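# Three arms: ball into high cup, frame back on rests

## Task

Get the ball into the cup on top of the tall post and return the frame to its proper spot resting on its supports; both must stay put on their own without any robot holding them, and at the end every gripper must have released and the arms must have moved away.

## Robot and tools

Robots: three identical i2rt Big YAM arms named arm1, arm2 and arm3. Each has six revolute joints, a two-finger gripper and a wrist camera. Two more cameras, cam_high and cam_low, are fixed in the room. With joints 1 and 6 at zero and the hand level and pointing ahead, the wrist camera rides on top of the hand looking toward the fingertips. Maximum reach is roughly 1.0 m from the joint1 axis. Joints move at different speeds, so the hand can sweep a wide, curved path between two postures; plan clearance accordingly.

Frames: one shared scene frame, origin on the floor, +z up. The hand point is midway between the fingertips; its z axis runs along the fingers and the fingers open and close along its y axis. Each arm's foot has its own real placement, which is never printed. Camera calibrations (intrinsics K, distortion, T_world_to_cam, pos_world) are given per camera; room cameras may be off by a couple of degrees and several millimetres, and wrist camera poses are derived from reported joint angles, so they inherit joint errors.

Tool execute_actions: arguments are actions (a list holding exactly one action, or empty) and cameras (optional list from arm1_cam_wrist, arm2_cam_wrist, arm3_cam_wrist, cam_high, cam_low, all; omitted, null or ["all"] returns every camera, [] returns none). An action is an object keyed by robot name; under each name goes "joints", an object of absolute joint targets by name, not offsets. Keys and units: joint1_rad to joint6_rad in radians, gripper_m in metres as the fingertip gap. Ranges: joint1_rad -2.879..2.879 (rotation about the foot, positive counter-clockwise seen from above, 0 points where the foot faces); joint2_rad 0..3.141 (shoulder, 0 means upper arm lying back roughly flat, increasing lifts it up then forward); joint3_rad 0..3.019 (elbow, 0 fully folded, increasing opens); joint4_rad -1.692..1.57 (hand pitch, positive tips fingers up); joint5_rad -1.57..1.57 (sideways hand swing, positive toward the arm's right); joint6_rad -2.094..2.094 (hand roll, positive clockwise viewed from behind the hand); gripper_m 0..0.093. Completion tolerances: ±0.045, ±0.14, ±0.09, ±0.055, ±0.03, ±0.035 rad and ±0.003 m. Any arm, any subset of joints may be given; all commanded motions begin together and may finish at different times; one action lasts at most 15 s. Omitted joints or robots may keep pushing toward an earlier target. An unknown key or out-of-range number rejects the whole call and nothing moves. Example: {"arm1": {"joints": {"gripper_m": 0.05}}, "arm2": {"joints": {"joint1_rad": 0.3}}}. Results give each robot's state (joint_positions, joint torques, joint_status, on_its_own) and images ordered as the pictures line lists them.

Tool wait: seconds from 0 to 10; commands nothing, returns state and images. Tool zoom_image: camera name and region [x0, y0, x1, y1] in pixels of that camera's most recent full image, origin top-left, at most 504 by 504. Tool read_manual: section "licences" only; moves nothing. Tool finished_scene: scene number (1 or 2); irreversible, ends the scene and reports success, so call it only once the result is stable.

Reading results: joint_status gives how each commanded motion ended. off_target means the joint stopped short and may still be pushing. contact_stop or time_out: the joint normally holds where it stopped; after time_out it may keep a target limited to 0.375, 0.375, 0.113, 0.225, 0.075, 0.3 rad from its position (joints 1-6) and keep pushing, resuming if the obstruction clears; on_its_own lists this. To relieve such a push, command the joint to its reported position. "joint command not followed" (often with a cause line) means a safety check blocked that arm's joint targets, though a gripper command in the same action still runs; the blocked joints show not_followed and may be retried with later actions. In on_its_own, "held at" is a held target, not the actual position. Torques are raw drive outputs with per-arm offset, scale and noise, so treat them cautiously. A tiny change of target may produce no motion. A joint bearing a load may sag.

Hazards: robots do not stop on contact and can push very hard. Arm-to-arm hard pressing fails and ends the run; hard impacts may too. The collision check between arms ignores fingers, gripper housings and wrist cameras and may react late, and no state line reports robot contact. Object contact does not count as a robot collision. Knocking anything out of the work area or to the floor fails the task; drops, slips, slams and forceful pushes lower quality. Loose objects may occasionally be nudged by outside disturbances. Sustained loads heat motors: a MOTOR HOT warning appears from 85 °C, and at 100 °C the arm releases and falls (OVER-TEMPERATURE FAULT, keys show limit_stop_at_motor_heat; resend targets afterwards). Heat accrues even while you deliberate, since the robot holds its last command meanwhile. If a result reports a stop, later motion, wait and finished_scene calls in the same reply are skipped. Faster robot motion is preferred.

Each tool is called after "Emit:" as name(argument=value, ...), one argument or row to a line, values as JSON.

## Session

Emit:
execute_actions(
  actions=[],
)

Scene clock: 0.00 s.
Joint torques (N m, as the arm reports them, + toward a larger angle): no reading
arm1.joint_positions: joint1_rad=-0.352 joint2_rad=+0.601 joint3_rad=+1.399 joint4_rad=-1.388 joint5_rad=-0.116 joint6_rad=-0.099 gripper_m=+0.095
arm1.joint_status: not commanded
arm1.hand: x=+1.2404 y=+0.0620 z=+1.3471 quat_wxyz=(-0.061, +0.876, -0.094, -0.469) (m; scene frame)
arm2.joint_positions: joint1_rad=-0.070 joint2_rad=+0.613 joint3_rad=+1.355 joint4_rad=-1.150 joint5_rad=+0.279 joint6_rad=-0.136 gripper_m=+0.094
arm2.joint_status: not commanded
arm2.hand: x=-0.6625 y=+1.0064 z=+1.3588 quat_wxyz=(-0.368, -0.465, -0.689, +0.417) (m; scene frame)
arm3.joint_positions: joint1_rad=+0.039 joint2_rad=+0.442 joint3_rad=+1.383 joint4_rad=-1.410 joint5_rad=-0.128 joint6_rad=-0.373 gripper_m=+0.095
arm3.joint_status: not commanded
arm3.hand: x=-0.6749 y=-1.1094 z=+1.3647 quat_wxyz=(-0.469, +0.595, -0.609, -0.235) (m; scene frame)
pictures: arm1_cam_wrist, arm2_cam_wrist, arm3_cam_wrist, cam_high, cam_low
camera_calibration (this result's frames):
arm1_cam_wrist: T_world_to_cam=[[0.210245, 0.977513, 0.0162717, -0.343984], [0.904415, -0.188148, -0.382929, -0.586319], [-0.371256, 0.0952252, -0.923635, 1.81995], [0, 0, 0, 1]] pos_world=[1.27827, 0.0526284, 1.46205]
arm2_cam_wrist: T_world_to_cam=[[-0.947867, -0.229533, 0.221047, -0.696514], [-0.312722, 0.803355, -0.50678, -0.322305], [-0.0612567, -0.549486, -0.833254, 1.76985], [0, 0, 0, 1]] pos_world=[-0.65258, 1.07156, 1.46536]
arm3_cam_wrist: T_world_to_cam=[[0.94132, -0.184287, 0.282763, 0.0428278], [-0.0529701, -0.90806, -0.415478, -0.474808], [0.333332, 0.37612, -0.864536, 1.94216], [0, 0, 0, 1]] pos_world=[-0.712851, -1.15375, 1.46969]
Images, in order (width x height): arm1_cam_wrist 504x504, arm2_cam_wrist 504x504, arm3_cam_wrist 504x504, cam_high 504x504, cam_low 504x504.

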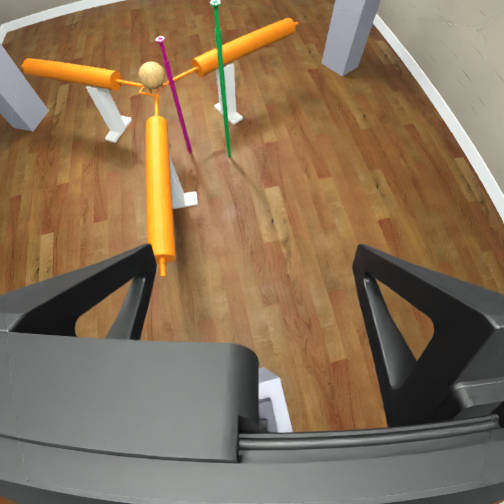

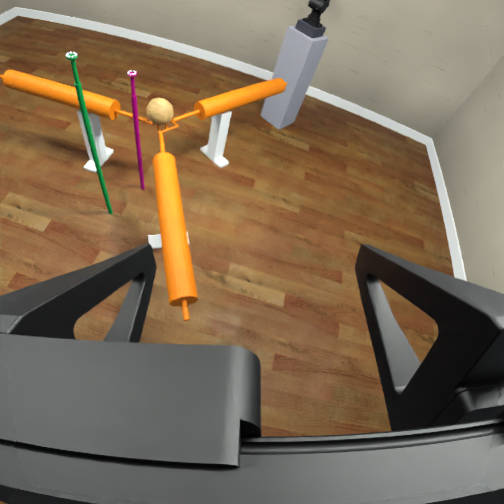

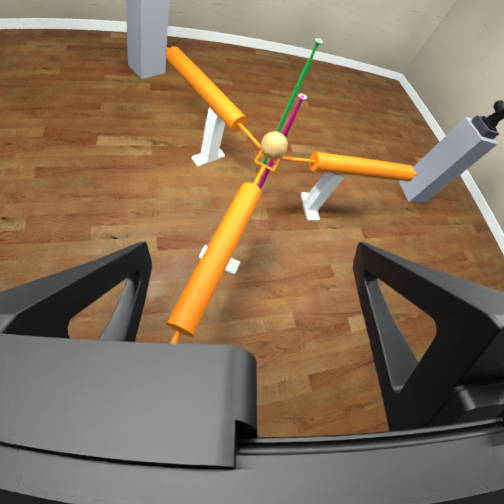

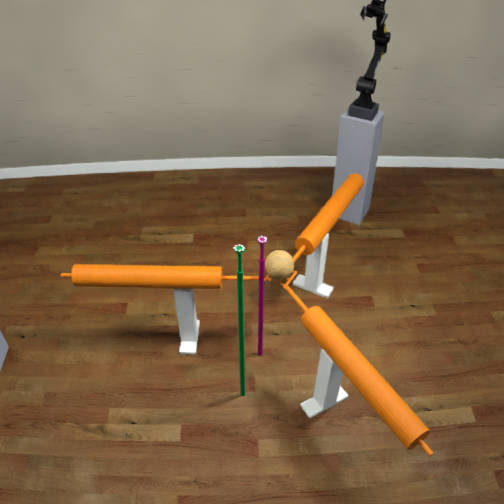

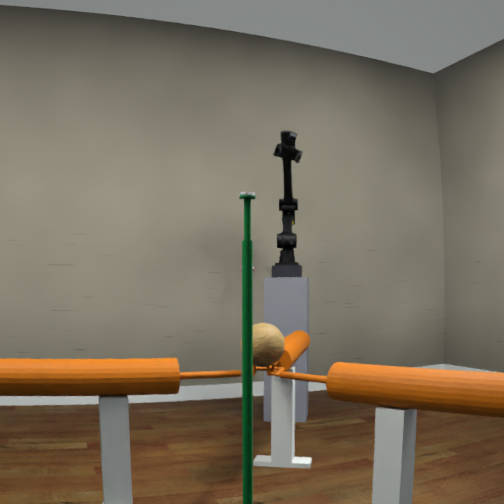

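Emit:
zoom_image(
  camera="cam_high",
  region=[210, 225, 330, 405],
)

Emit:
zoom_image(
  camera="cam_low",
  region=[200, 180, 330, 400],
)

Emit:
zoom_image(
  camera="cam_high",
  region=[50, 250, 130, 300],
)

Emit:
zoom_image(
  camera="cam_high",
  region=[390, 410, 450, 470],
)

Region (210, 225, 330, 405) of cam_high's 504x504 image, scaled by 2.800, with more detail than that image has.

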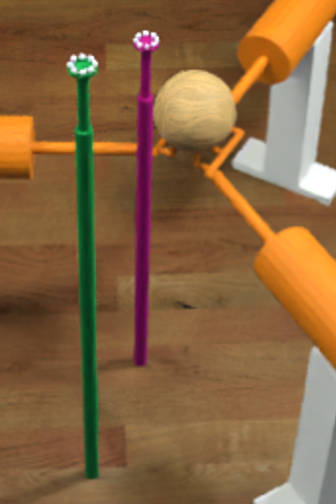

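Region (200, 180, 330, 400) of cam_low's 504x504 image, scaled by 2.291, with more detail than that image has; it fills the left 298 columns of this view, and the rest is white.

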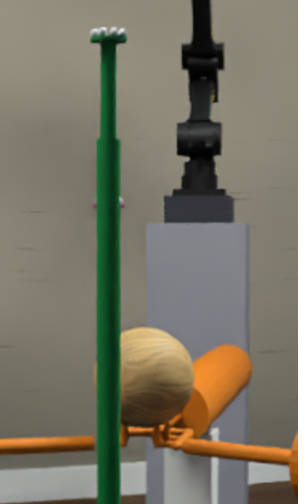

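Region (50, 250, 130, 300) of cam_high's 504x504 image, scaled by 6.300, with more detail than that image has; it fills the top 315 rows of this view, and the rest is white.

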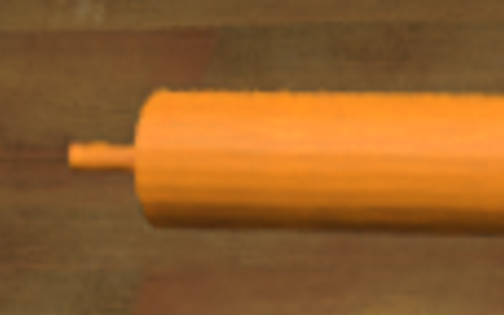

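Region (390, 410, 450, 470) of cam_high's 504x504 image, scaled by 8.400, with more detail than that image has.

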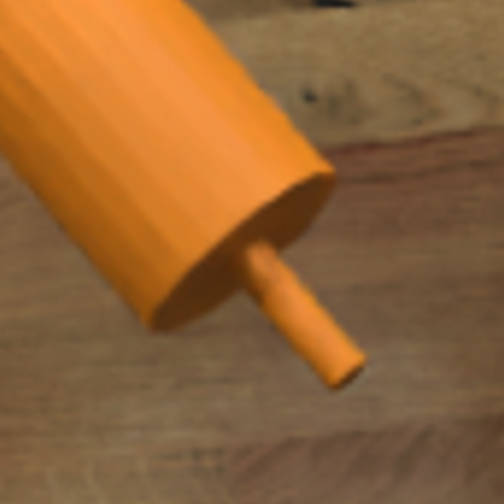

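Emit:
execute_actions(
  actions=[
    {"arm1": {"joints": {"joint1_rad": 0.378, "joint2_rad": 2.478, "joint3_rad": 1.568, "joint4_rad": -0.64, "joint5_rad": 0.0, "joint6_rad": 0.414, "gripper_m": 0.08}}, "arm2": {"joints": {"joint1_rad": -0.219, "joint2_rad": 2.33, "joint3_rad": 1.262, "joint4_rad": -0.49, "joint5_rad": 0.0, "joint6_rad": -0.192, "gripper_m": 0.08}}, "arm3": {"joints": {"joint1_rad": 0.338, "joint2_rad": 2.25, "joint3_rad": 0.552, "joint4_rad": 0.13, "joint5_rad": 0.0, "joint6_rad": 0.404, "gripper_m": 0.08}}},
  ],
  cameras=["arm1_cam_wrist", "arm2_cam_wrist", "arm3_cam_wrist", "cam_high"],
)

Scene clock: 97.73 s.
Joint torques (N m, as the arm reports them, + toward a larger angle): arm1=[ -2.91 -25.55   6.67   0.18  -0.06   0.03] | arm2=[  0.36 -18.92   3.94   0.15  -0.09  -0.18] | arm3=[-0.19 -8.75 -0.83  0.4   0.3   0.18]
arm1.joint_positions: joint1_rad=+0.387 joint2_rad=+2.473 joint3_rad=+1.564 joint4_rad=-0.650 joint5_rad=+0.000 joint6_rad=+0.402 gripper_m=+0.080
arm1.joint_status: all done
arm1.hand: x=+0.8898 y=-0.2122 z=+0.5741 quat_wxyz=(+0.002, +1.000, -0.020, -0.006) (m; scene frame)
arm2.joint_positions: joint1_rad=-0.212 joint2_rad=+2.328 joint3_rad=+1.260 joint4_rad=-0.502 joint5_rad=+0.003 joint6_rad=-0.177 gripper_m=+0.080
arm2.joint_status: all done
arm2.hand: x=-0.5778 y=+0.7614 z=+0.5706 quat_wxyz=(+0.000, -0.524, -0.852, +0.001) (m; scene frame)
arm3.joint_positions: joint1_rad=+0.331 joint2_rad=+2.235 joint3_rad=+0.554 joint4_rad=+0.117 joint5_rad=-0.003 joint6_rad=+0.394 gripper_m=+0.080
arm3.joint_status: all done
arm3.hand: x=-0.6760 y=-0.9926 z=+0.5738 quat_wxyz=(+0.000, +0.476, -0.879, -0.002) (m; scene frame)
pictures: arm1_cam_wrist, arm2_cam_wrist, arm3_cam_wrist, cam_high
camera_calibration (this result's frames):
arm1_cam_wrist: T_world_to_cam=[[0.0338741, 0.999289, -0.0165731, 0.190757], [0.835635, -0.0192222, 0.548949, -1.05477], [0.54824, -0.0324442, -0.835692, 0.106169], [0, 0, 0, 1]] pos_world=[0.816734, -0.207452, 0.670901]
arm2_cam_wrist: T_world_to_cam=[[-0.89586, -0.444243, -0.00909548, -0.173396], [-0.366896, 0.728026, 0.579107, -1.09193], [-0.250643, 0.522136, -0.815201, 0.0479901], [0, 0, 0, 1]] pos_world=[-0.543934, 0.692865, 0.669888]
arm3_cam_wrist: T_world_to_cam=[[0.841723, -0.539884, 0.00530924, 0.0279247], [-0.437778, -0.676709, 0.591959, -1.30596], [-0.315996, -0.50059, -0.805951, -0.127909], [0, 0, 0, 1]] pos_world=[-0.635642, -0.932707, 0.669836]
Images, in order (width x height): arm1_cam_wrist 504x504, arm2_cam_wrist 504x504, arm3_cam_wrist 504x504, cam_high 504x504.

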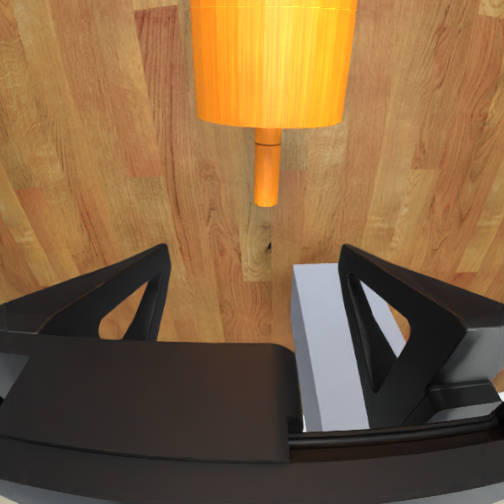

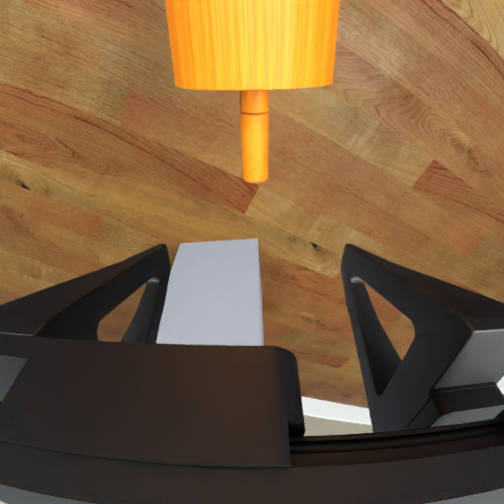

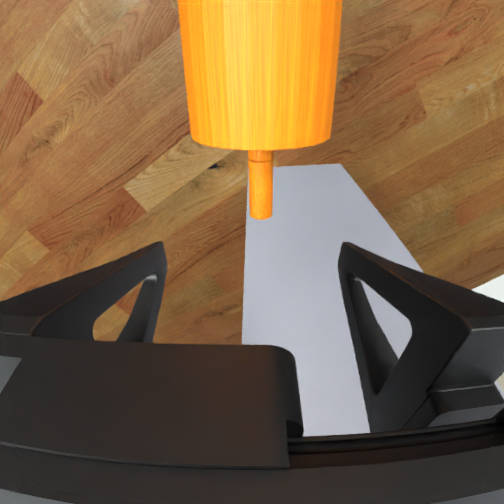

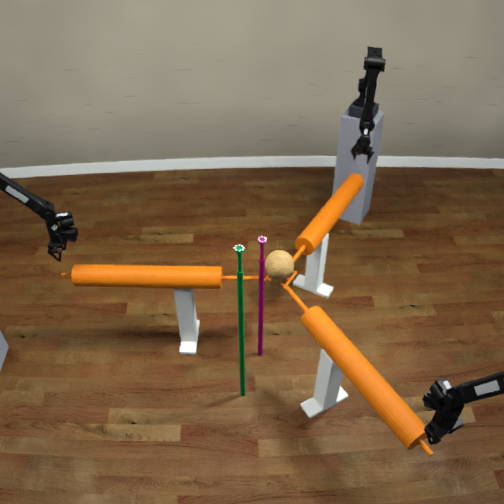

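Emit:
zoom_image(
  camera="arm1_cam_wrist",
  region=[220, 110, 320, 220],
)

Emit:
zoom_image(
  camera="arm2_cam_wrist",
  region=[205, 80, 305, 190],
)

Emit:
zoom_image(
  camera="arm3_cam_wrist",
  region=[210, 120, 310, 230],
)

Region (220, 110, 320, 220) of arm1_cam_wrist's 504x504 image, scaled by 4.582, with more detail than that image has; it fills the left 458 columns of this view, and the rest is white.

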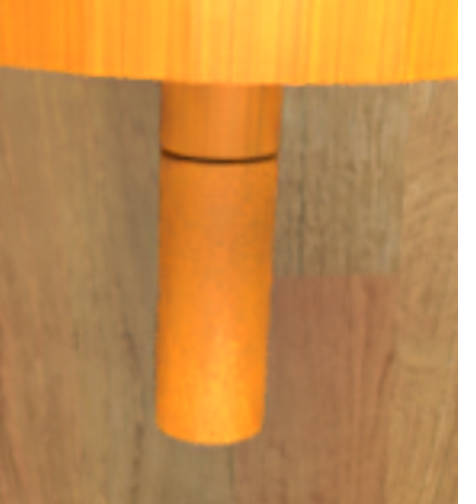

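Region (205, 80, 305, 190) of arm2_cam_wrist's 504x504 image, scaled by 4.582, with more detail than that image has; it fills the left 458 columns of this view, and the rest is white.

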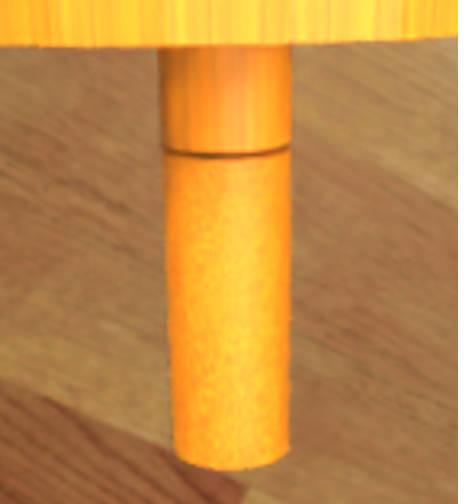

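Region (210, 120, 310, 230) of arm3_cam_wrist's 504x504 image, scaled by 4.582, with more detail than that image has; it fills the left 458 columns of this view, and the rest is white.

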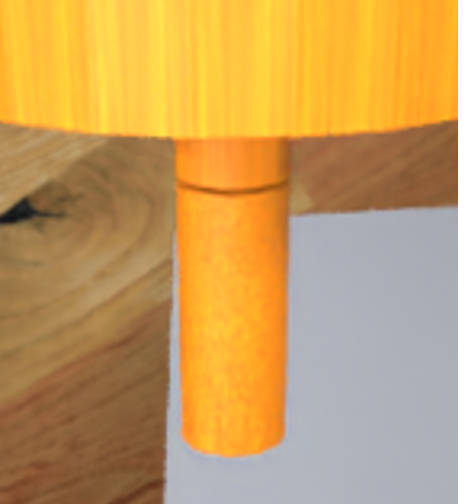

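Emit:
execute_actions(
  actions=[
    {"arm1": {"joints": {"joint1_rad": 0.358, "joint2_rad": 2.65, "joint3_rad": 1.657, "joint4_rad": -0.566, "joint6_rad": 0.381}}, "arm2": {"joints": {"joint1_rad": -0.219, "joint2_rad": 2.518, "joint3_rad": 1.395, "joint4_rad": -0.431, "joint6_rad": -0.206}}, "arm3": {"joints": {"joint1_rad": 0.342, "joint2_rad": 2.548, "joint3_rad": 0.62, "joint4_rad": 0.362, "joint6_rad": 0.361}}},
  ],
  cameras=["arm1_cam_wrist", "arm2_cam_wrist", "arm3_cam_wrist"],
)

Scene clock: 215.67 s.
Joint torques (N m, as the arm reports them, + toward a larger angle): arm1=[ -2.11 -27.27   7.03   0.35  -0.06  -0.17] | arm2=[  0.43 -19.8    4.49   0.11  -0.09  -0.2 ] | arm3=[  0.15 -10.38  -3.09   0.42   0.26  -0.03]
arm1.joint_positions: joint1_rad=+0.368 joint2_rad=+2.646 joint3_rad=+1.644 joint4_rad=-0.571 joint5_rad=+0.000 joint6_rad=+0.393 gripper_m=+0.080
arm1.joint_status: all done
arm1.hand: x=+0.8918 y=-0.1988 z=+0.4924 quat_wxyz=(-0.001, +1.000, -0.025, +0.001) (m; scene frame)
arm2.joint_positions: joint1_rad=-0.212 joint2_rad=+2.520 joint3_rad=+1.382 joint4_rad=-0.437 joint5_rad=+0.003 joint6_rad=-0.191 gripper_m=+0.080
arm2.joint_status: all done
arm2.hand: x=-0.5742 y=+0.7493 z=+0.4952 quat_wxyz=(+0.002, -0.518, -0.855, -0.001) (m; scene frame)
arm3.joint_positions: joint1_rad=+0.331 joint2_rad=+2.546 joint3_rad=+0.626 joint4_rad=+0.349 joint5_rad=-0.003 joint6_rad=+0.370 gripper_m=+0.080
arm3.joint_status: all done
arm3.hand: x=-0.6806 y=-1.0180 z=+0.4945 quat_wxyz=(+0.002, +0.487, -0.873, +0.000) (m; scene frame)
pictures: arm1_cam_wrist, arm2_cam_wrist, arm3_cam_wrist
camera_calibration (this result's frames):
arm1_cam_wrist: T_world_to_cam=[[0.0443533, 0.998955, -0.0109934, 0.163837], [0.827842, -0.0305918, 0.560126, -1.0122], [0.559205, -0.0339442, -0.828334, 0.0235386], [0, 0, 0, 1]] pos_world=[0.817509, -0.193831, 0.588256]
arm2_cam_wrist: T_world_to_cam=[[-0.889516, -0.456791, -0.010125, -0.162641], [-0.376164, 0.719572, 0.58371, -1.03936], [-0.259348, 0.523028, -0.811899, -0.0135853], [0, 0, 0, 1]] pos_world=[-0.539163, 0.680704, 0.594006]
arm3_cam_wrist: T_world_to_cam=[[0.854458, -0.519462, 0.00781615, 0.0467365], [-0.420709, -0.683037, 0.597047, -1.27561], [-0.304804, -0.51344, -0.802168, -0.213367], [0, 0, 0, 1]] pos_world=[-0.64163, -0.956561, 0.590077]
Images, in order (width x height): arm1_cam_wrist 504x504, arm2_cam_wrist 504x504, arm3_cam_wrist 504x504.

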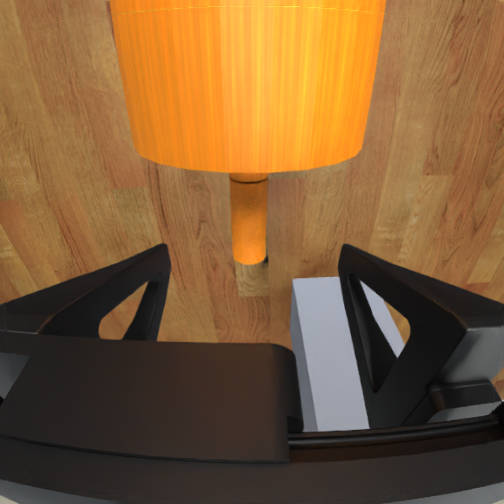

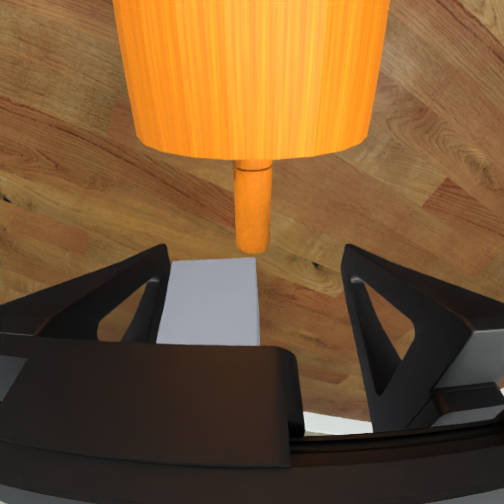

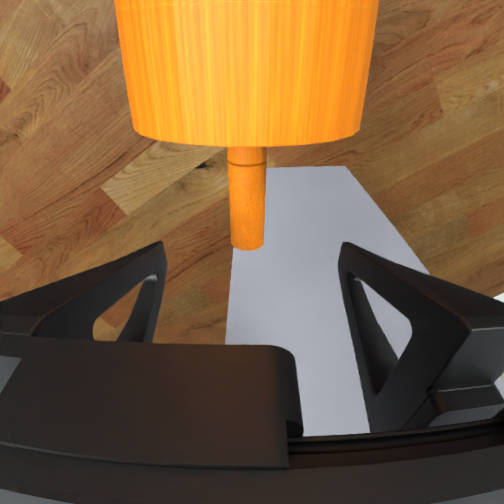

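Emit:
execute_actions(
  actions=[],
)

Scene clock: 245.10 s.
Joint torques (N m, as the arm reports them, + toward a larger angle): arm1=[ -2.13 -26.42   6.73   0.41  -0.04  -0.17] | arm2=[  1.07 -19.54   4.29   0.07  -0.09  -0.2 ] | arm3=[  0.02 -10.23  -3.05   0.49   0.27  -0.03]
arm1.joint_positions: joint1_rad=+0.368 joint2_rad=+2.646 joint3_rad=+1.644 joint4_rad=-0.571 joint5_rad=+0.000 joint6_rad=+0.393 gripper_m=+0.080
arm1.joint_status: all done
arm1.hand: x=+0.8918 y=-0.1988 z=+0.4924 quat_wxyz=(-0.001, +1.000, -0.025, +0.001) (m; scene frame)
arm2.joint_positions: joint1_rad=-0.212 joint2_rad=+2.520 joint3_rad=+1.382 joint4_rad=-0.437 joint5_rad=+0.003 joint6_rad=-0.191 gripper_m=+0.080
arm2.joint_status: all done
arm2.hand: x=-0.5742 y=+0.7493 z=+0.4952 quat_wxyz=(+0.002, -0.518, -0.855, -0.001) (m; scene frame)
arm3.joint_positions: joint1_rad=+0.331 joint2_rad=+2.546 joint3_rad=+0.626 joint4_rad=+0.349 joint5_rad=-0.003 joint6_rad=+0.370 gripper_m=+0.080
arm3.joint_status: all done
arm3.hand: x=-0.6806 y=-1.0180 z=+0.4945 quat_wxyz=(+0.002, +0.487, -0.873, +0.000) (m; scene frame)
pictures: arm1_cam_wrist, arm2_cam_wrist, arm3_cam_wrist, cam_high, cam_low
camera_calibration (this result's frames):
arm1_cam_wrist: T_world_to_cam=[[0.0443533, 0.998955, -0.0109934, 0.163837], [0.827842, -0.0305918, 0.560126, -1.0122], [0.559205, -0.0339442, -0.828334, 0.0235386], [0, 0, 0, 1]] pos_world=[0.817509, -0.193831, 0.588256]
arm2_cam_wrist: T_world_to_cam=[[-0.889516, -0.456791, -0.010125, -0.162641], [-0.376164, 0.719572, 0.58371, -1.03936], [-0.259348, 0.523028, -0.811899, -0.0135853], [0, 0, 0, 1]] pos_world=[-0.539163, 0.680704, 0.594006]
arm3_cam_wrist: T_world_to_cam=[[0.854458, -0.519462, 0.00781615, 0.0467365], [-0.420709, -0.683037, 0.597047, -1.27561], [-0.304804, -0.51344, -0.802168, -0.213367], [0, 0, 0, 1]] pos_world=[-0.64163, -0.956561, 0.590077]
Images, in order (width x height): arm1_cam_wrist 504x504, arm2_cam_wrist 504x504, arm3_cam_wrist 504x504, cam_high 504x504, cam_low 504x504.

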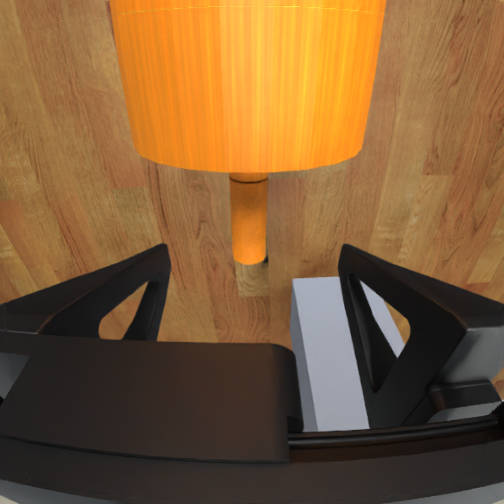

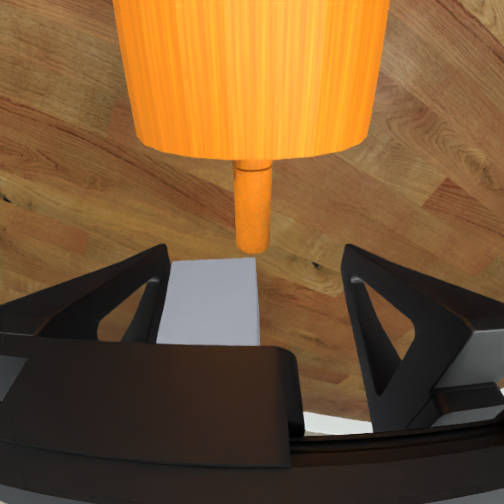

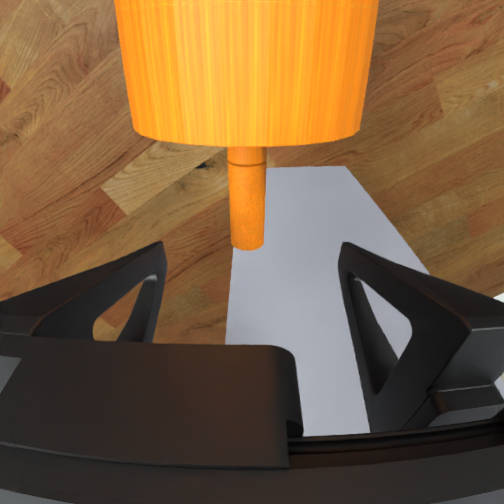

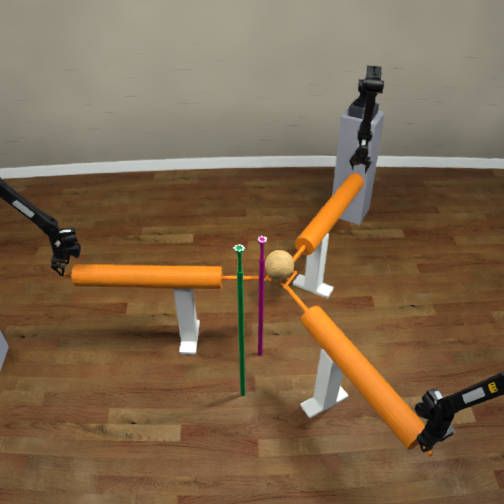

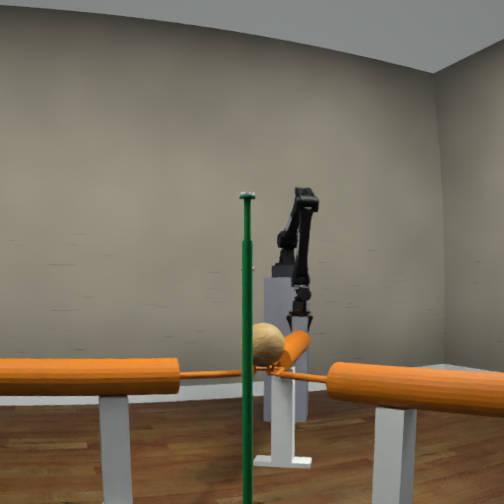

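Emit:
execute_actions(
  actions=[
    {"arm1": {"joints": {"joint1_rad": 0.379, "joint2_rad": 2.783, "joint3_rad": 1.755, "joint4_rad": -0.526}}, "arm2": {"joints": {"joint2_rad": 2.662, "joint3_rad": 1.481, "joint4_rad": -0.376}}, "arm3": {"joints": {"joint2_rad": 2.742, "joint3_rad": 0.753, "joint4_rad": 0.428}}},
  ],
  cameras=["arm1_cam_wrist", "arm2_cam_wrist", "arm3_cam_wrist"],
)

Scene clock: 253.30 s.
Joint torques (N m, as the arm reports them, + toward a larger angle): arm1=[ -0.53 -25.49   7.03   0.4   -0.06  -0.18] | arm2=[  0.48 -19.42   3.46   0.06  -0.09  -0.2 ] | arm3=[  0.4  -10.2   -3.08   0.41   0.3   -0.02]
arm1.joint_positions: joint1_rad=+0.368 joint2_rad=+2.765 joint3_rad=+1.737 joint4_rad=-0.532 joint5_rad=+0.000 joint6_rad=+0.392 gripper_m=+0.080
arm1.joint_status: all done
arm1.hand: x=+0.8857 y=-0.2010 z=+0.4426 quat_wxyz=(+0.002, +1.000, -0.025, -0.005) (m; scene frame)
arm2.joint_positions: joint1_rad=-0.212 joint2_rad=+2.660 joint3_rad=+1.474 joint4_rad=-0.382 joint5_rad=+0.003 joint6_rad=-0.191 gripper_m=+0.080
arm2.joint_status: all done
arm2.hand: x=-0.5730 y=+0.7452 z=+0.4378 quat_wxyz=(+0.000, -0.518, -0.855, +0.002) (m; scene frame)
arm3.joint_positions: joint1_rad=+0.331 joint2_rad=+2.734 joint3_rad=+0.752 joint4_rad=+0.417 joint5_rad=-0.003 joint6_rad=+0.370 gripper_m=+0.080
arm3.joint_status: all done
arm3.hand: x=-0.6803 y=-1.0157 z=+0.4347 quat_wxyz=(+0.000, +0.487, -0.873, -0.002) (m; scene frame)
pictures: arm1_cam_wrist, arm2_cam_wrist, arm3_cam_wrist
camera_calibration (this result's frames):
arm1_cam_wrist: T_world_to_cam=[[0.0438013, 0.998912, -0.0160324, 0.168465], [0.834832, -0.0277823, 0.549804, -0.980318], [0.54876, -0.0374665, -0.83514, -0.00280534], [0, 0, 0, 1]] pos_world=[0.812561, -0.195623, 0.539341]
arm2_cam_wrist: T_world_to_cam=[[-0.889499, -0.456849, -0.00894234, -0.164443], [-0.377245, 0.723182, 0.578527, -1.00357], [-0.257833, 0.517973, -0.815614, -0.0514352], [0, 0, 0, 1]] pos_world=[-0.538125, 0.677279, 0.53717]
arm3_cam_wrist: T_world_to_cam=[[0.854651, -0.519172, 0.00564926, 0.049434], [-0.421105, -0.686769, 0.592469, -1.24023], [-0.303713, -0.508733, -0.805574, -0.253062], [0, 0, 0, 1]] pos_world=[-0.641373, -0.954826, 0.530658]
Images, in order (width x height): arm1_cam_wrist 504x504, arm2_cam_wrist 504x504, arm3_cam_wrist 504x504.

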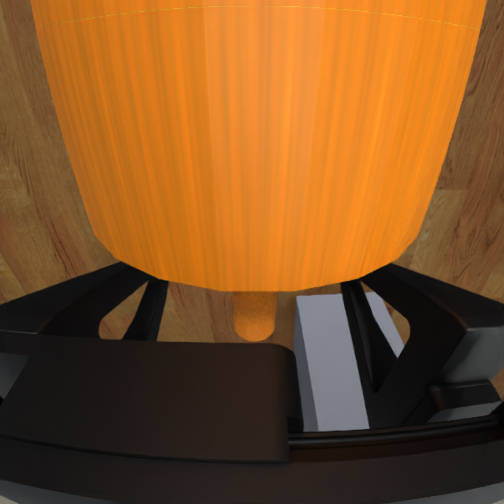

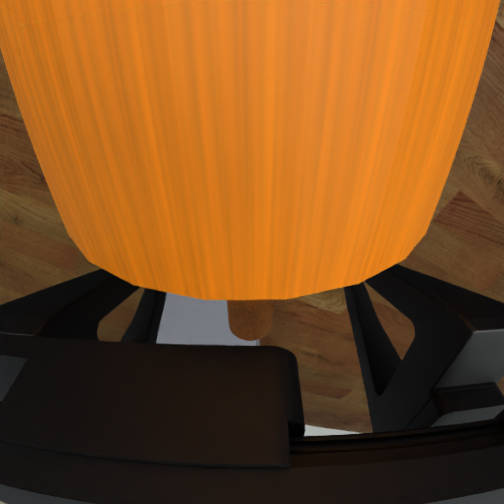

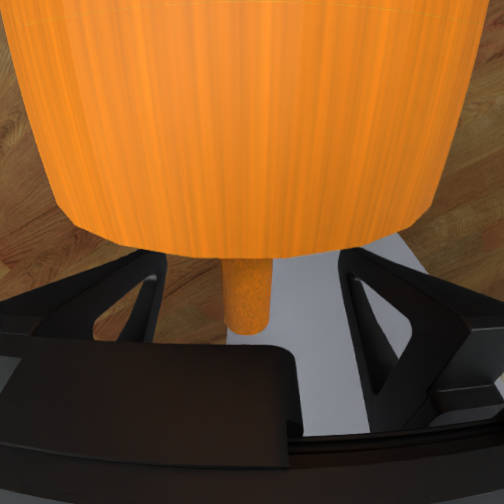

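Emit:
execute_actions(
  actions=[
    {"arm1": {"joints": {"joint2_rad": 2.799, "gripper_m": 0.035}}, "arm2": {"joints": {"gripper_m": 0.035}}, "arm3": {"joints": {"gripper_m": 0.035}}},
  ],
  cameras=["arm1_cam_wrist", "arm2_cam_wrist", "arm3_cam_wrist"],
)

Scene clock: 281.87 s.
Joint torques (N m, as the arm reports them, + toward a larger angle): arm1=[ -0.86 -24.13   7.08   0.62  -0.04  -0.11] | arm2=[  0.42 -19.58   3.5    0.08  -0.11  -0.19] | arm3=[  0.   -10.22  -3.11   0.4    0.28   0.  ]
arm1.joint_positions: joint1_rad=+0.368 joint2_rad=+2.765 joint3_rad=+1.737 joint4_rad=-0.532 joint5_rad=+0.000 joint6_rad=+0.392 gripper_m=+0.035
arm1.joint_status: all done
arm1.hand: x=+0.8857 y=-0.2010 z=+0.4426 quat_wxyz=(+0.002, +1.000, -0.024, -0.005) (m; scene frame)
arm2.joint_positions: joint1_rad=-0.212 joint2_rad=+2.660 joint3_rad=+1.474 joint4_rad=-0.382 joint5_rad=+0.003 joint6_rad=-0.192 gripper_m=+0.035
arm2.joint_status: all done
arm2.hand: x=-0.5730 y=+0.7452 z=+0.4378 quat_wxyz=(+0.000, -0.518, -0.856, +0.002) (m; scene frame)
arm3.joint_positions: joint1_rad=+0.331 joint2_rad=+2.734 joint3_rad=+0.752 joint4_rad=+0.417 joint5_rad=-0.003 joint6_rad=+0.370 gripper_m=+0.035
arm3.joint_status: all done
arm3.hand: x=-0.6803 y=-1.0157 z=+0.4347 quat_wxyz=(+0.000, +0.487, -0.873, -0.002) (m; scene frame)
pictures: arm1_cam_wrist, arm2_cam_wrist, arm3_cam_wrist
camera_calibration (this result's frames):
arm1_cam_wrist: T_world_to_cam=[[0.0434203, 0.998928, -0.0160282, 0.168804], [0.834843, -0.0274662, 0.549803, -0.980264], [0.548773, -0.0372536, -0.835141, -0.00277379], [0, 0, 0, 1]] pos_world=[0.812559, -0.195651, 0.539341]
arm2_cam_wrist: T_world_to_cam=[[-0.889325, -0.457189, -0.00894169, -0.164091], [-0.37752, 0.723038, 0.578528, -1.00362], [-0.258031, 0.517875, -0.815613, -0.0514762], [0, 0, 0, 1]] pos_world=[-0.538099, 0.677292, 0.53717]
arm3_cam_wrist: T_world_to_cam=[[0.854849, -0.518846, 0.00565012, 0.0498995], [-0.420844, -0.68693, 0.592468, -1.24021], [-0.303518, -0.508849, -0.805574, -0.253046], [0, 0, 0, 1]] pos_world=[-0.641397, -0.954812, 0.530658]
Images, in order (width x height): arm1_cam_wrist 504x504, arm2_cam_wrist 504x504, arm3_cam_wrist 504x504.

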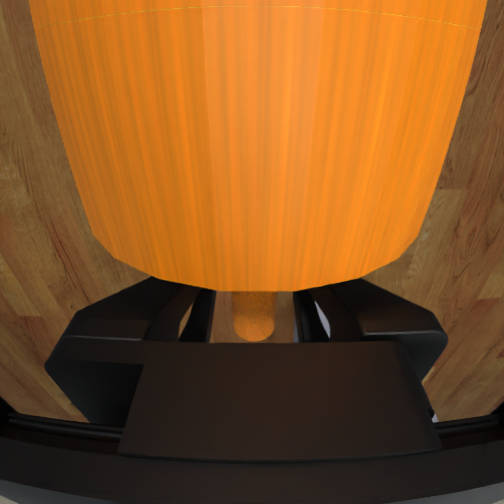

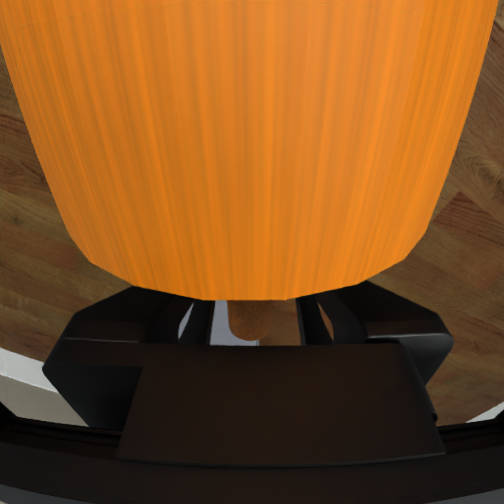

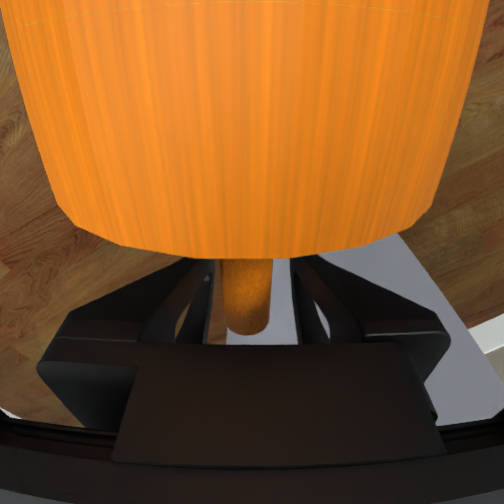

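Emit:
execute_actions(
  actions=[
    {"arm1": {"joints": {"joint3_rad": 1.722}}},
  ],
  cameras=["arm1_cam_wrist"],
)

Scene clock: 300.97 s.
Joint torques (N m, as the arm reports them, + toward a larger angle): arm1=[ -0.76 -23.62   4.07   0.24  -0.03  -0.17] | arm2=[  0.32 -19.92   3.4    0.04  -0.07  -0.18] | arm3=[ -0.02 -10.37  -2.98   0.31   0.29  -0.02]
arm1.joint_positions: joint1_rad=+0.368 joint2_rad=+2.765 joint3_rad=+1.737 joint4_rad=-0.532 joint5_rad=+0.000 joint6_rad=+0.392 gripper_m=+0.035
arm1.joint_status: all done
arm1.hand: x=+0.8857 y=-0.2010 z=+0.4426 quat_wxyz=(+0.002, +1.000, -0.024, -0.005) (m; scene frame)
arm2.joint_positions: joint1_rad=-0.212 joint2_rad=+2.660 joint3_rad=+1.474 joint4_rad=-0.382 joint5_rad=+0.003 joint6_rad=-0.192 gripper_m=+0.035
arm2.joint_status: not commanded
arm2.hand: x=-0.5730 y=+0.7452 z=+0.4378 quat_wxyz=(+0.000, -0.518, -0.856, +0.002) (m; scene frame)
arm3.joint_positions: joint1_rad=+0.331 joint2_rad=+2.734 joint3_rad=+0.752 joint4_rad=+0.417 joint5_rad=-0.003 joint6_rad=+0.370 gripper_m=+0.035
arm3.joint_status: not commanded
arm3.hand: x=-0.6803 y=-1.0157 z=+0.4347 quat_wxyz=(+0.000, +0.487, -0.873, -0.002) (m; scene frame)
pictures: arm1_cam_wrist
camera_calibration (this result's frames):
arm1_cam_wrist: T_world_to_cam=[[0.0434203, 0.998928, -0.0160282, 0.168804], [0.834843, -0.0274662, 0.549803, -0.980264], [0.548773, -0.0372536, -0.835141, -0.00277379], [0, 0, 0, 1]] pos_world=[0.812559, -0.195651, 0.539341]
Images, in order (width x height): arm1_cam_wrist 504x504.

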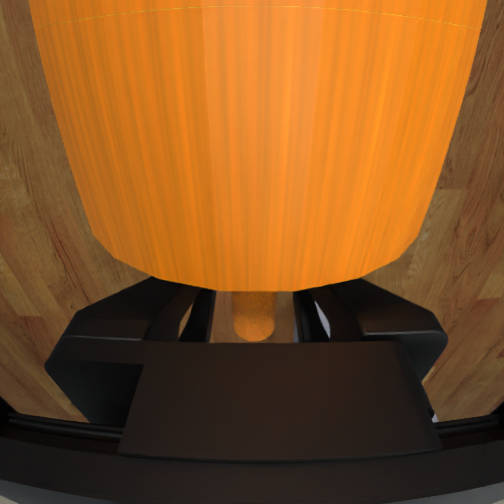

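Emit:
execute_actions(
  actions=[
    {"arm1": {"joints": {"joint2_rad": 2.806, "joint3_rad": 1.735}}},
  ],
  cameras=["arm1_cam_wrist"],
)

Scene clock: 305.13 s.
Joint torques (N m, as the arm reports them, + toward a larger angle): arm1=[ -1.14 -23.65   5.27   0.47  -0.05  -0.17] | arm2=[  0.63 -19.97   3.41  -0.01  -0.07  -0.19] | arm3=[  0.17 -10.56  -3.12   0.32   0.26  -0.03]
arm1.joint_positions: joint1_rad=+0.368 joint2_rad=+2.768 joint3_rad=+1.737 joint4_rad=-0.532 joint5_rad=+0.000 joint6_rad=+0.392 gripper_m=+0.035
arm1.joint_status: all done
arm1.hand: x=+0.8871 y=-0.2005 z=+0.4408 quat_wxyz=(+0.001, +1.000, -0.024, -0.004) (m; scene frame)
arm2.joint_positions: joint1_rad=-0.212 joint2_rad=+2.660 joint3_rad=+1.474 joint4_rad=-0.382 joint5_rad=+0.003 joint6_rad=-0.192 gripper_m=+0.035
arm2.joint_status: not commanded
arm2.hand: x=-0.5730 y=+0.7452 z=+0.4378 quat_wxyz=(+0.000, -0.518, -0.856, +0.002) (m; scene frame)
arm3.joint_positions: joint1_rad=+0.331 joint2_rad=+2.734 joint3_rad=+0.752 joint4_rad=+0.417 joint5_rad=-0.003 joint6_rad=+0.370 gripper_m=+0.035
arm3.joint_status: not commanded
arm3.hand: x=-0.6803 y=-1.0157 z=+0.4347 quat_wxyz=(+0.000, +0.487, -0.873, -0.002) (m; scene frame)
pictures: arm1_cam_wrist
camera_calibration (this result's frames):
arm1_cam_wrist: T_world_to_cam=[[0.0434649, 0.998944, -0.0148779, 0.16766], [0.833259, -0.028032, 0.552171, -0.98023], [0.551171, -0.0363972, -0.833598, -0.00764453], [0, 0, 0, 1]] pos_world=[0.813712, -0.195239, 0.537376]
Images, in order (width x height): arm1_cam_wrist 504x504.

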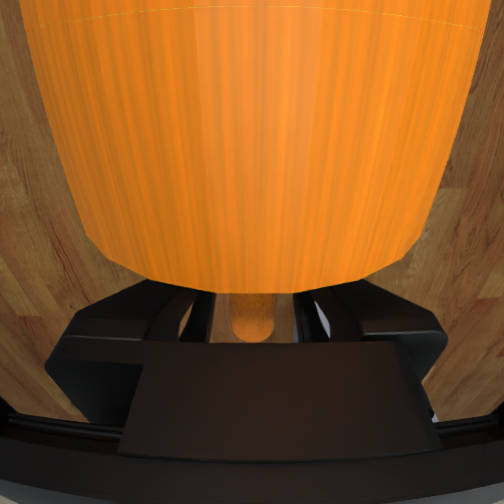

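Emit:
execute_actions(
  actions=[
    {"arm1": {"joints": {"joint2_rad": 2.815}}, "arm2": {"joints": {"gripper_m": 0.0}}, "arm3": {"joints": {"gripper_m": 0.0}}},
  ],
  cameras=[],
)

Scene clock: 311.00 s.
Joint torques (N m, as the arm reports them, + toward a larger angle): arm1=[ -0.98 -24.19   5.04   0.51  -0.04  -0.13] | arm2=[  0.41 -19.59   3.47  -0.04   0.07  -0.16] | arm3=[ -0.14 -10.39  -3.11   0.27   0.32  -0.02]
arm1.joint_positions: joint1_rad=+0.368 joint2_rad=+2.780 joint3_rad=+1.737 joint4_rad=-0.532 joint5_rad=+0.000 joint6_rad=+0.392 gripper_m=+0.035
arm1.joint_status: all done
arm1.hand: x=+0.8927 y=-0.1985 z=+0.4341 quat_wxyz=(-0.001, +1.000, -0.024, +0.001) (m; scene frame)
arm2.joint_positions: joint1_rad=-0.212 joint2_rad=+2.660 joint3_rad=+1.474 joint4_rad=-0.382 joint5_rad=-0.001 joint6_rad=-0.194 gripper_m=+0.019
arm2.joint_status: gripper_m off_target (ended at +0.019, target +0.000)
arm2.hand: x=-0.5723 y=+0.7454 z=+0.4378 quat_wxyz=(-0.001, -0.517, -0.856, +0.000) (m; scene frame)
arm3.joint_positions: joint1_rad=+0.332 joint2_rad=+2.734 joint3_rad=+0.752 joint4_rad=+0.417 joint5_rad=-0.004 joint6_rad=+0.370 gripper_m=+0.019
arm3.joint_status: gripper_m off_target (ended at +0.019, target +0.000)
arm3.hand: x=-0.6805 y=-1.0156 z=+0.4347 quat_wxyz=(+0.000, +0.488, -0.873, -0.002) (m; scene frame)
pictures: none
No camera images: the call's "cameras" was empty. Leave "cameras" out to get every camera's image.

Emit:
execute_actions(
  actions=[
    {"arm1": {"joints": {"joint2_rad": 2.78, "gripper_m": 0.0}}},
  ],
)

Scene clock: 313.50 s.
Joint torques (N m, as the arm reports them, + toward a larger angle): arm1=[ -0.9  -27.11   5.02   0.45   0.02  -0.11] | arm2=[  0.62 -19.61   3.48  -0.01   0.02  -0.15] | arm3=[  0.01 -10.26  -3.09   0.43   0.24   0.  ]
arm1.joint_positions: joint1_rad=+0.368 joint2_rad=+2.780 joint3_rad=+1.737 joint4_rad=-0.531 joint5_rad=-0.002 joint6_rad=+0.392 gripper_m=+0.018
arm1.joint_status: gripper_m off_target (ended at +0.018, target +0.000); the others done
arm1.hand: x=+0.8928 y=-0.1993 z=+0.4341 quat_wxyz=(+0.000, +1.000, -0.024, +0.001) (m; scene frame)
arm2.joint_positions: joint1_rad=-0.212 joint2_rad=+2.660 joint3_rad=+1.474 joint4_rad=-0.382 joint5_rad=+0.000 joint6_rad=-0.195 gripper_m=+0.019
arm2.joint_status: not commanded
arm2.hand: x=-0.5725 y=+0.7454 z=+0.4378 quat_wxyz=(-0.001, -0.516, -0.856, +0.001) (m; scene frame)
arm3.joint_positions: joint1_rad=+0.332 joint2_rad=+2.734 joint3_rad=+0.752 joint4_rad=+0.417 joint5_rad=-0.002 joint6_rad=+0.370 gripper_m=+0.019
arm3.joint_status: not commanded
arm3.hand: x=-0.6803 y=-1.0156 z=+0.4347 quat_wxyz=(-0.001, +0.488, -0.873, -0.002) (m; scene frame)
pictures: arm1_cam_wrist, arm2_cam_wrist, arm3_cam_wrist, cam_high, cam_low
camera_calibration (this result's frames):
arm1_cam_wrist: T_world_to_cam=[[0.0428491, 0.999004, -0.012473, 0.165631], [0.827124, -0.0284689, 0.561298, -0.979757], [0.560383, -0.0343678, -0.82752, -0.0268339], [0, 0, 0, 1]] pos_world=[0.81832, -0.194281, 0.529795]
arm2_cam_wrist: T_world_to_cam=[[-0.887892, -0.459897, -0.011935, -0.159425], [-0.381415, 0.72137, 0.578055, -1.00432], [-0.257236, 0.517802, -0.815911, -0.0507852], [0, 0, 0, 1]] pos_world=[-0.537678, 0.677462, 0.537211]
arm3_cam_wrist: T_world_to_cam=[[0.855437, -0.51787, 0.00622755, 0.0511242], [-0.420544, -0.68755, 0.591961, -1.24037], [-0.302277, -0.509004, -0.805943, -0.252159], [0, 0, 0, 1]] pos_world=[-0.641583, -0.954688, 0.530704]
Images, in order (width x height): arm1_cam_wrist 504x504, arm2_cam_wrist 504x504, arm3_cam_wrist 504x504, cam_high 504x504, cam_low 504x504.

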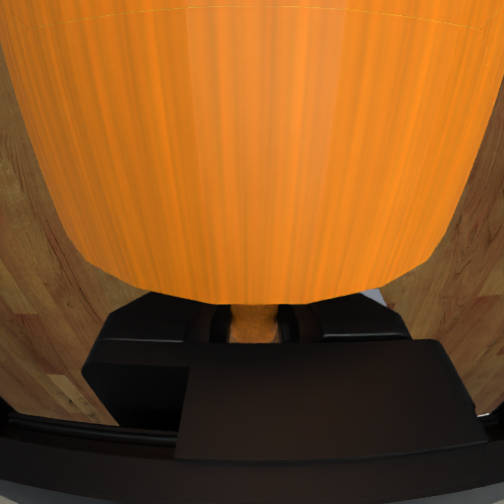

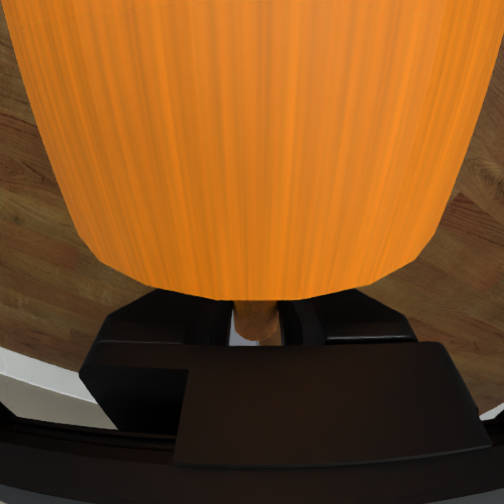

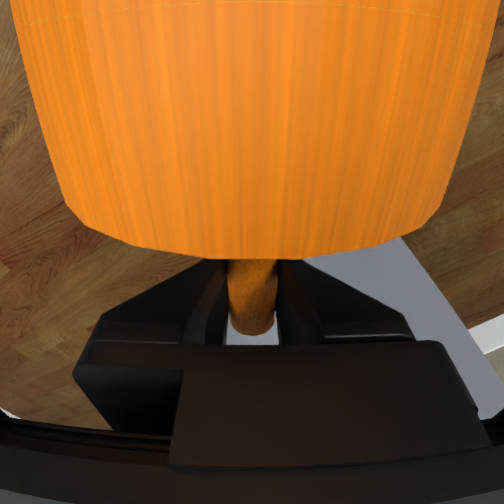

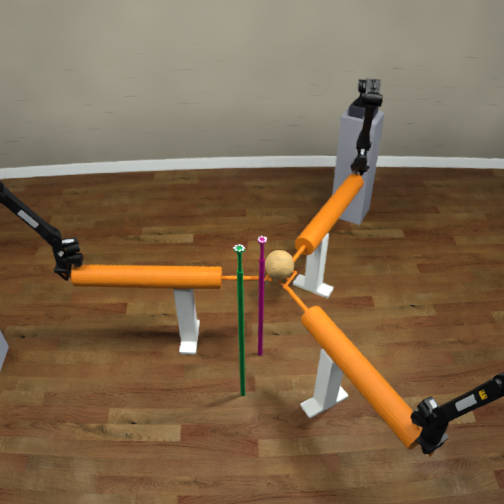

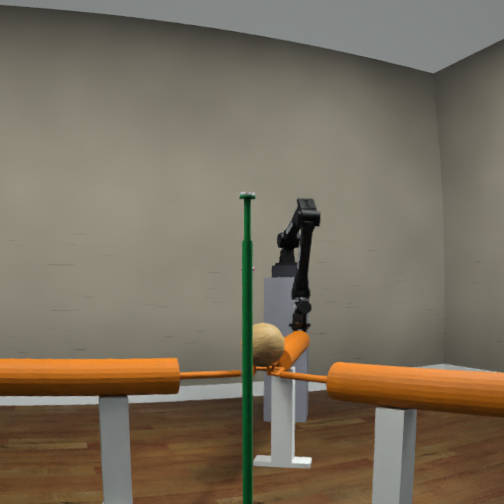

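Emit:
execute_actions(
  actions=[
    {"arm1": {"joints": {"joint1_rad": 0.368, "joint2_rad": 2.625, "joint3_rad": 1.658, "joint4_rad": -0.572, "joint5_rad": 0.0, "joint6_rad": 0.392}}, "arm2": {"joints": {"joint1_rad": -0.212, "joint2_rad": 2.506, "joint3_rad": 1.402, "joint4_rad": -0.439, "joint5_rad": 0.0, "joint6_rad": -0.195}}, "arm3": {"joints": {"joint1_rad": 0.332, "joint2_rad": 2.553, "joint3_rad": 0.624, "joint4_rad": 0.355, "joint5_rad": 0.0, "joint6_rad": 0.370}}},
  ],
  cameras=["cam_high"],
)

Scene clock: 422.43 s.
Joint torques (N m, as the arm reports them, + toward a larger angle): arm1=[ -0.88 -31.2    5.7    0.12   0.04  -0.07] | arm2=[  0.8  -22.44   3.    -0.55  -0.04  -0.03] | arm3=[ -0.84 -11.83  -3.93  -0.37   0.32   0.1 ]
arm1.joint_positions: joint1_rad=+0.368 joint2_rad=+2.662 joint3_rad=+1.656 joint4_rad=-0.568 joint5_rad=-0.002 joint6_rad=+0.391 gripper_m=+0.018
arm1.joint_status: all done
arm1.hand: x=+0.8916 y=-0.1996 z=+0.4856 quat_wxyz=(+0.001, +1.000, -0.024, +0.002) (m; scene frame)
arm2.joint_positions: joint1_rad=-0.212 joint2_rad=+2.543 joint3_rad=+1.403 joint4_rad=-0.428 joint5_rad=+0.001 joint6_rad=-0.195 gripper_m=+0.019
arm2.joint_status: all done
arm2.hand: x=-0.5728 y=+0.7449 z=+0.4869 quat_wxyz=(-0.001, -0.517, -0.856, +0.001) (m; scene frame)
arm3.joint_positions: joint1_rad=+0.332 joint2_rad=+2.572 joint3_rad=+0.642 joint4_rad=+0.363 joint5_rad=-0.003 joint6_rad=+0.370 gripper_m=+0.019
arm3.joint_status: all done
arm3.hand: x=-0.6806 y=-1.0165 z=+0.4865 quat_wxyz=(+0.000, +0.488, -0.873, -0.001) (m; scene frame)
pictures: cam_high
Images, in order (width x height): cam_high 504x504.

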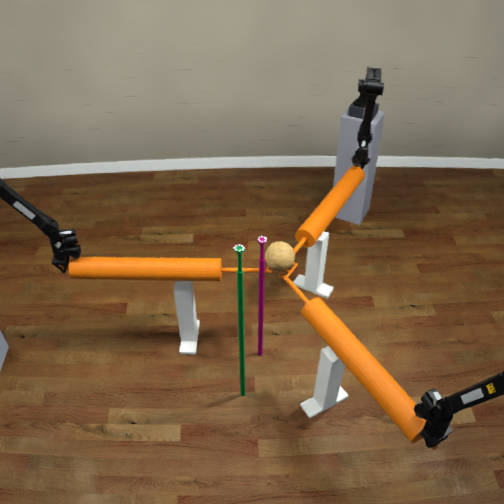

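Emit:
execute_actions(
  actions=[
    {"arm1": {"joints": {"joint2_rad": 2.473, "joint3_rad": 1.572, "joint4_rad": -0.638}}, "arm2": {"joints": {"joint2_rad": 2.343, "joint3_rad": 1.330, "joint4_rad": -0.528}}, "arm3": {"joints": {"joint2_rad": 2.306, "joint3_rad": 0.511, "joint4_rad": 0.226}}},
  ],
  cameras=["cam_high"],
)

Scene clock: 429.33 s.
Joint torques (N m, as the arm reports them, + toward a larger angle): arm1=[ -3.02 -28.17   6.52   0.26   0.08  -0.05] | arm2=[  1.62 -21.41   4.02  -0.49  -0.04  -0.05] | arm3=[ -1.19 -11.19  -2.35  -0.68   0.26   0.07]
arm1.joint_positions: joint1_rad=+0.371 joint2_rad=+2.501 joint3_rad=+1.568 joint4_rad=-0.640 joint5_rad=-0.003 joint6_rad=+0.393 gripper_m=+0.018
arm1.joint_status: all done
arm1.hand: x=+0.8919 y=-0.2013 z=+0.5590 quat_wxyz=(+0.001, +1.000, -0.023, +0.001) (m; scene frame)
arm2.joint_positions: joint1_rad=-0.214 joint2_rad=+2.374 joint3_rad=+1.329 joint4_rad=-0.520 joint5_rad=+0.001 joint6_rad=-0.195 gripper_m=+0.019
arm2.joint_status: all done
arm2.hand: x=-0.5731 y=+0.7433 z=+0.5604 quat_wxyz=(-0.002, -0.517, -0.856, +0.002) (m; scene frame)
arm3.joint_positions: joint1_rad=+0.332 joint2_rad=+2.327 joint3_rad=+0.520 joint4_rad=+0.238 joint5_rad=-0.003 joint6_rad=+0.370 gripper_m=+0.019
arm3.joint_status: all done
arm3.hand: x=-0.6809 y=-1.0182 z=+0.5547 quat_wxyz=(+0.001, +0.488, -0.873, +0.000) (m; scene frame)
pictures: cam_high
Images, in order (width x height): cam_high 504x504.

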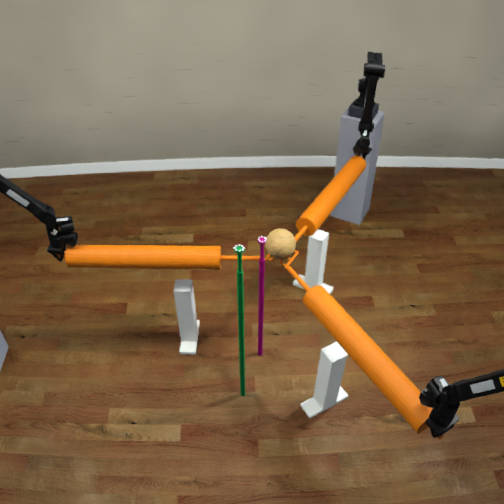

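Emit:
execute_actions(
  actions=[
    {"arm1": {"joints": {"joint2_rad": 2.318, "joint3_rad": 1.519, "joint4_rad": -0.743}}, "arm2": {"joints": {"joint2_rad": 2.174, "joint3_rad": 1.289, "joint4_rad": -0.657}}, "arm3": {"joints": {"joint2_rad": 1.962, "joint3_rad": 0.432, "joint4_rad": -0.025}}},
  ],
  cameras=["cam_high"],
)

Scene clock: 437.07 s.
Joint torques (N m, as the arm reports them, + toward a larger angle): arm1=[ -1.88 -27.7    7.43   0.44   0.06  -0.09] | arm2=[  1.36 -20.85   5.5   -0.32   0.01  -0.04] | arm3=[ -0.35 -10.66   0.53  -0.34   0.25   0.09]
arm1.joint_positions: joint1_rad=+0.371 joint2_rad=+2.342 joint3_rad=+1.514 joint4_rad=-0.746 joint5_rad=-0.002 joint6_rad=+0.394 gripper_m=+0.018
arm1.joint_status: all done
arm1.hand: x=+0.8929 y=-0.2010 z=+0.6367 quat_wxyz=(+0.000, +1.000, -0.023, +0.001) (m; scene frame)
arm2.joint_positions: joint1_rad=-0.214 joint2_rad=+2.201 joint3_rad=+1.285 joint4_rad=-0.651 joint5_rad=+0.000 joint6_rad=-0.195 gripper_m=+0.019
arm2.joint_status: all done
arm2.hand: x=-0.5733 y=+0.7443 z=+0.6395 quat_wxyz=(-0.002, -0.517, -0.856, +0.001) (m; scene frame)
arm3.joint_positions: joint1_rad=+0.332 joint2_rad=+1.986 joint3_rad=+0.430 joint4_rad=-0.013 joint5_rad=-0.003 joint6_rad=+0.370 gripper_m=+0.019
arm3.joint_status: all done
arm3.hand: x=-0.6809 y=-1.0174 z=+0.6343 quat_wxyz=(+0.001, +0.488, -0.873, +0.000) (m; scene frame)
pictures: cam_high
Images, in order (width x height): cam_high 504x504.

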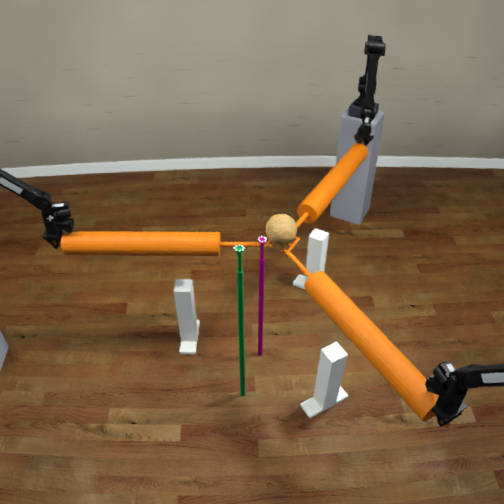

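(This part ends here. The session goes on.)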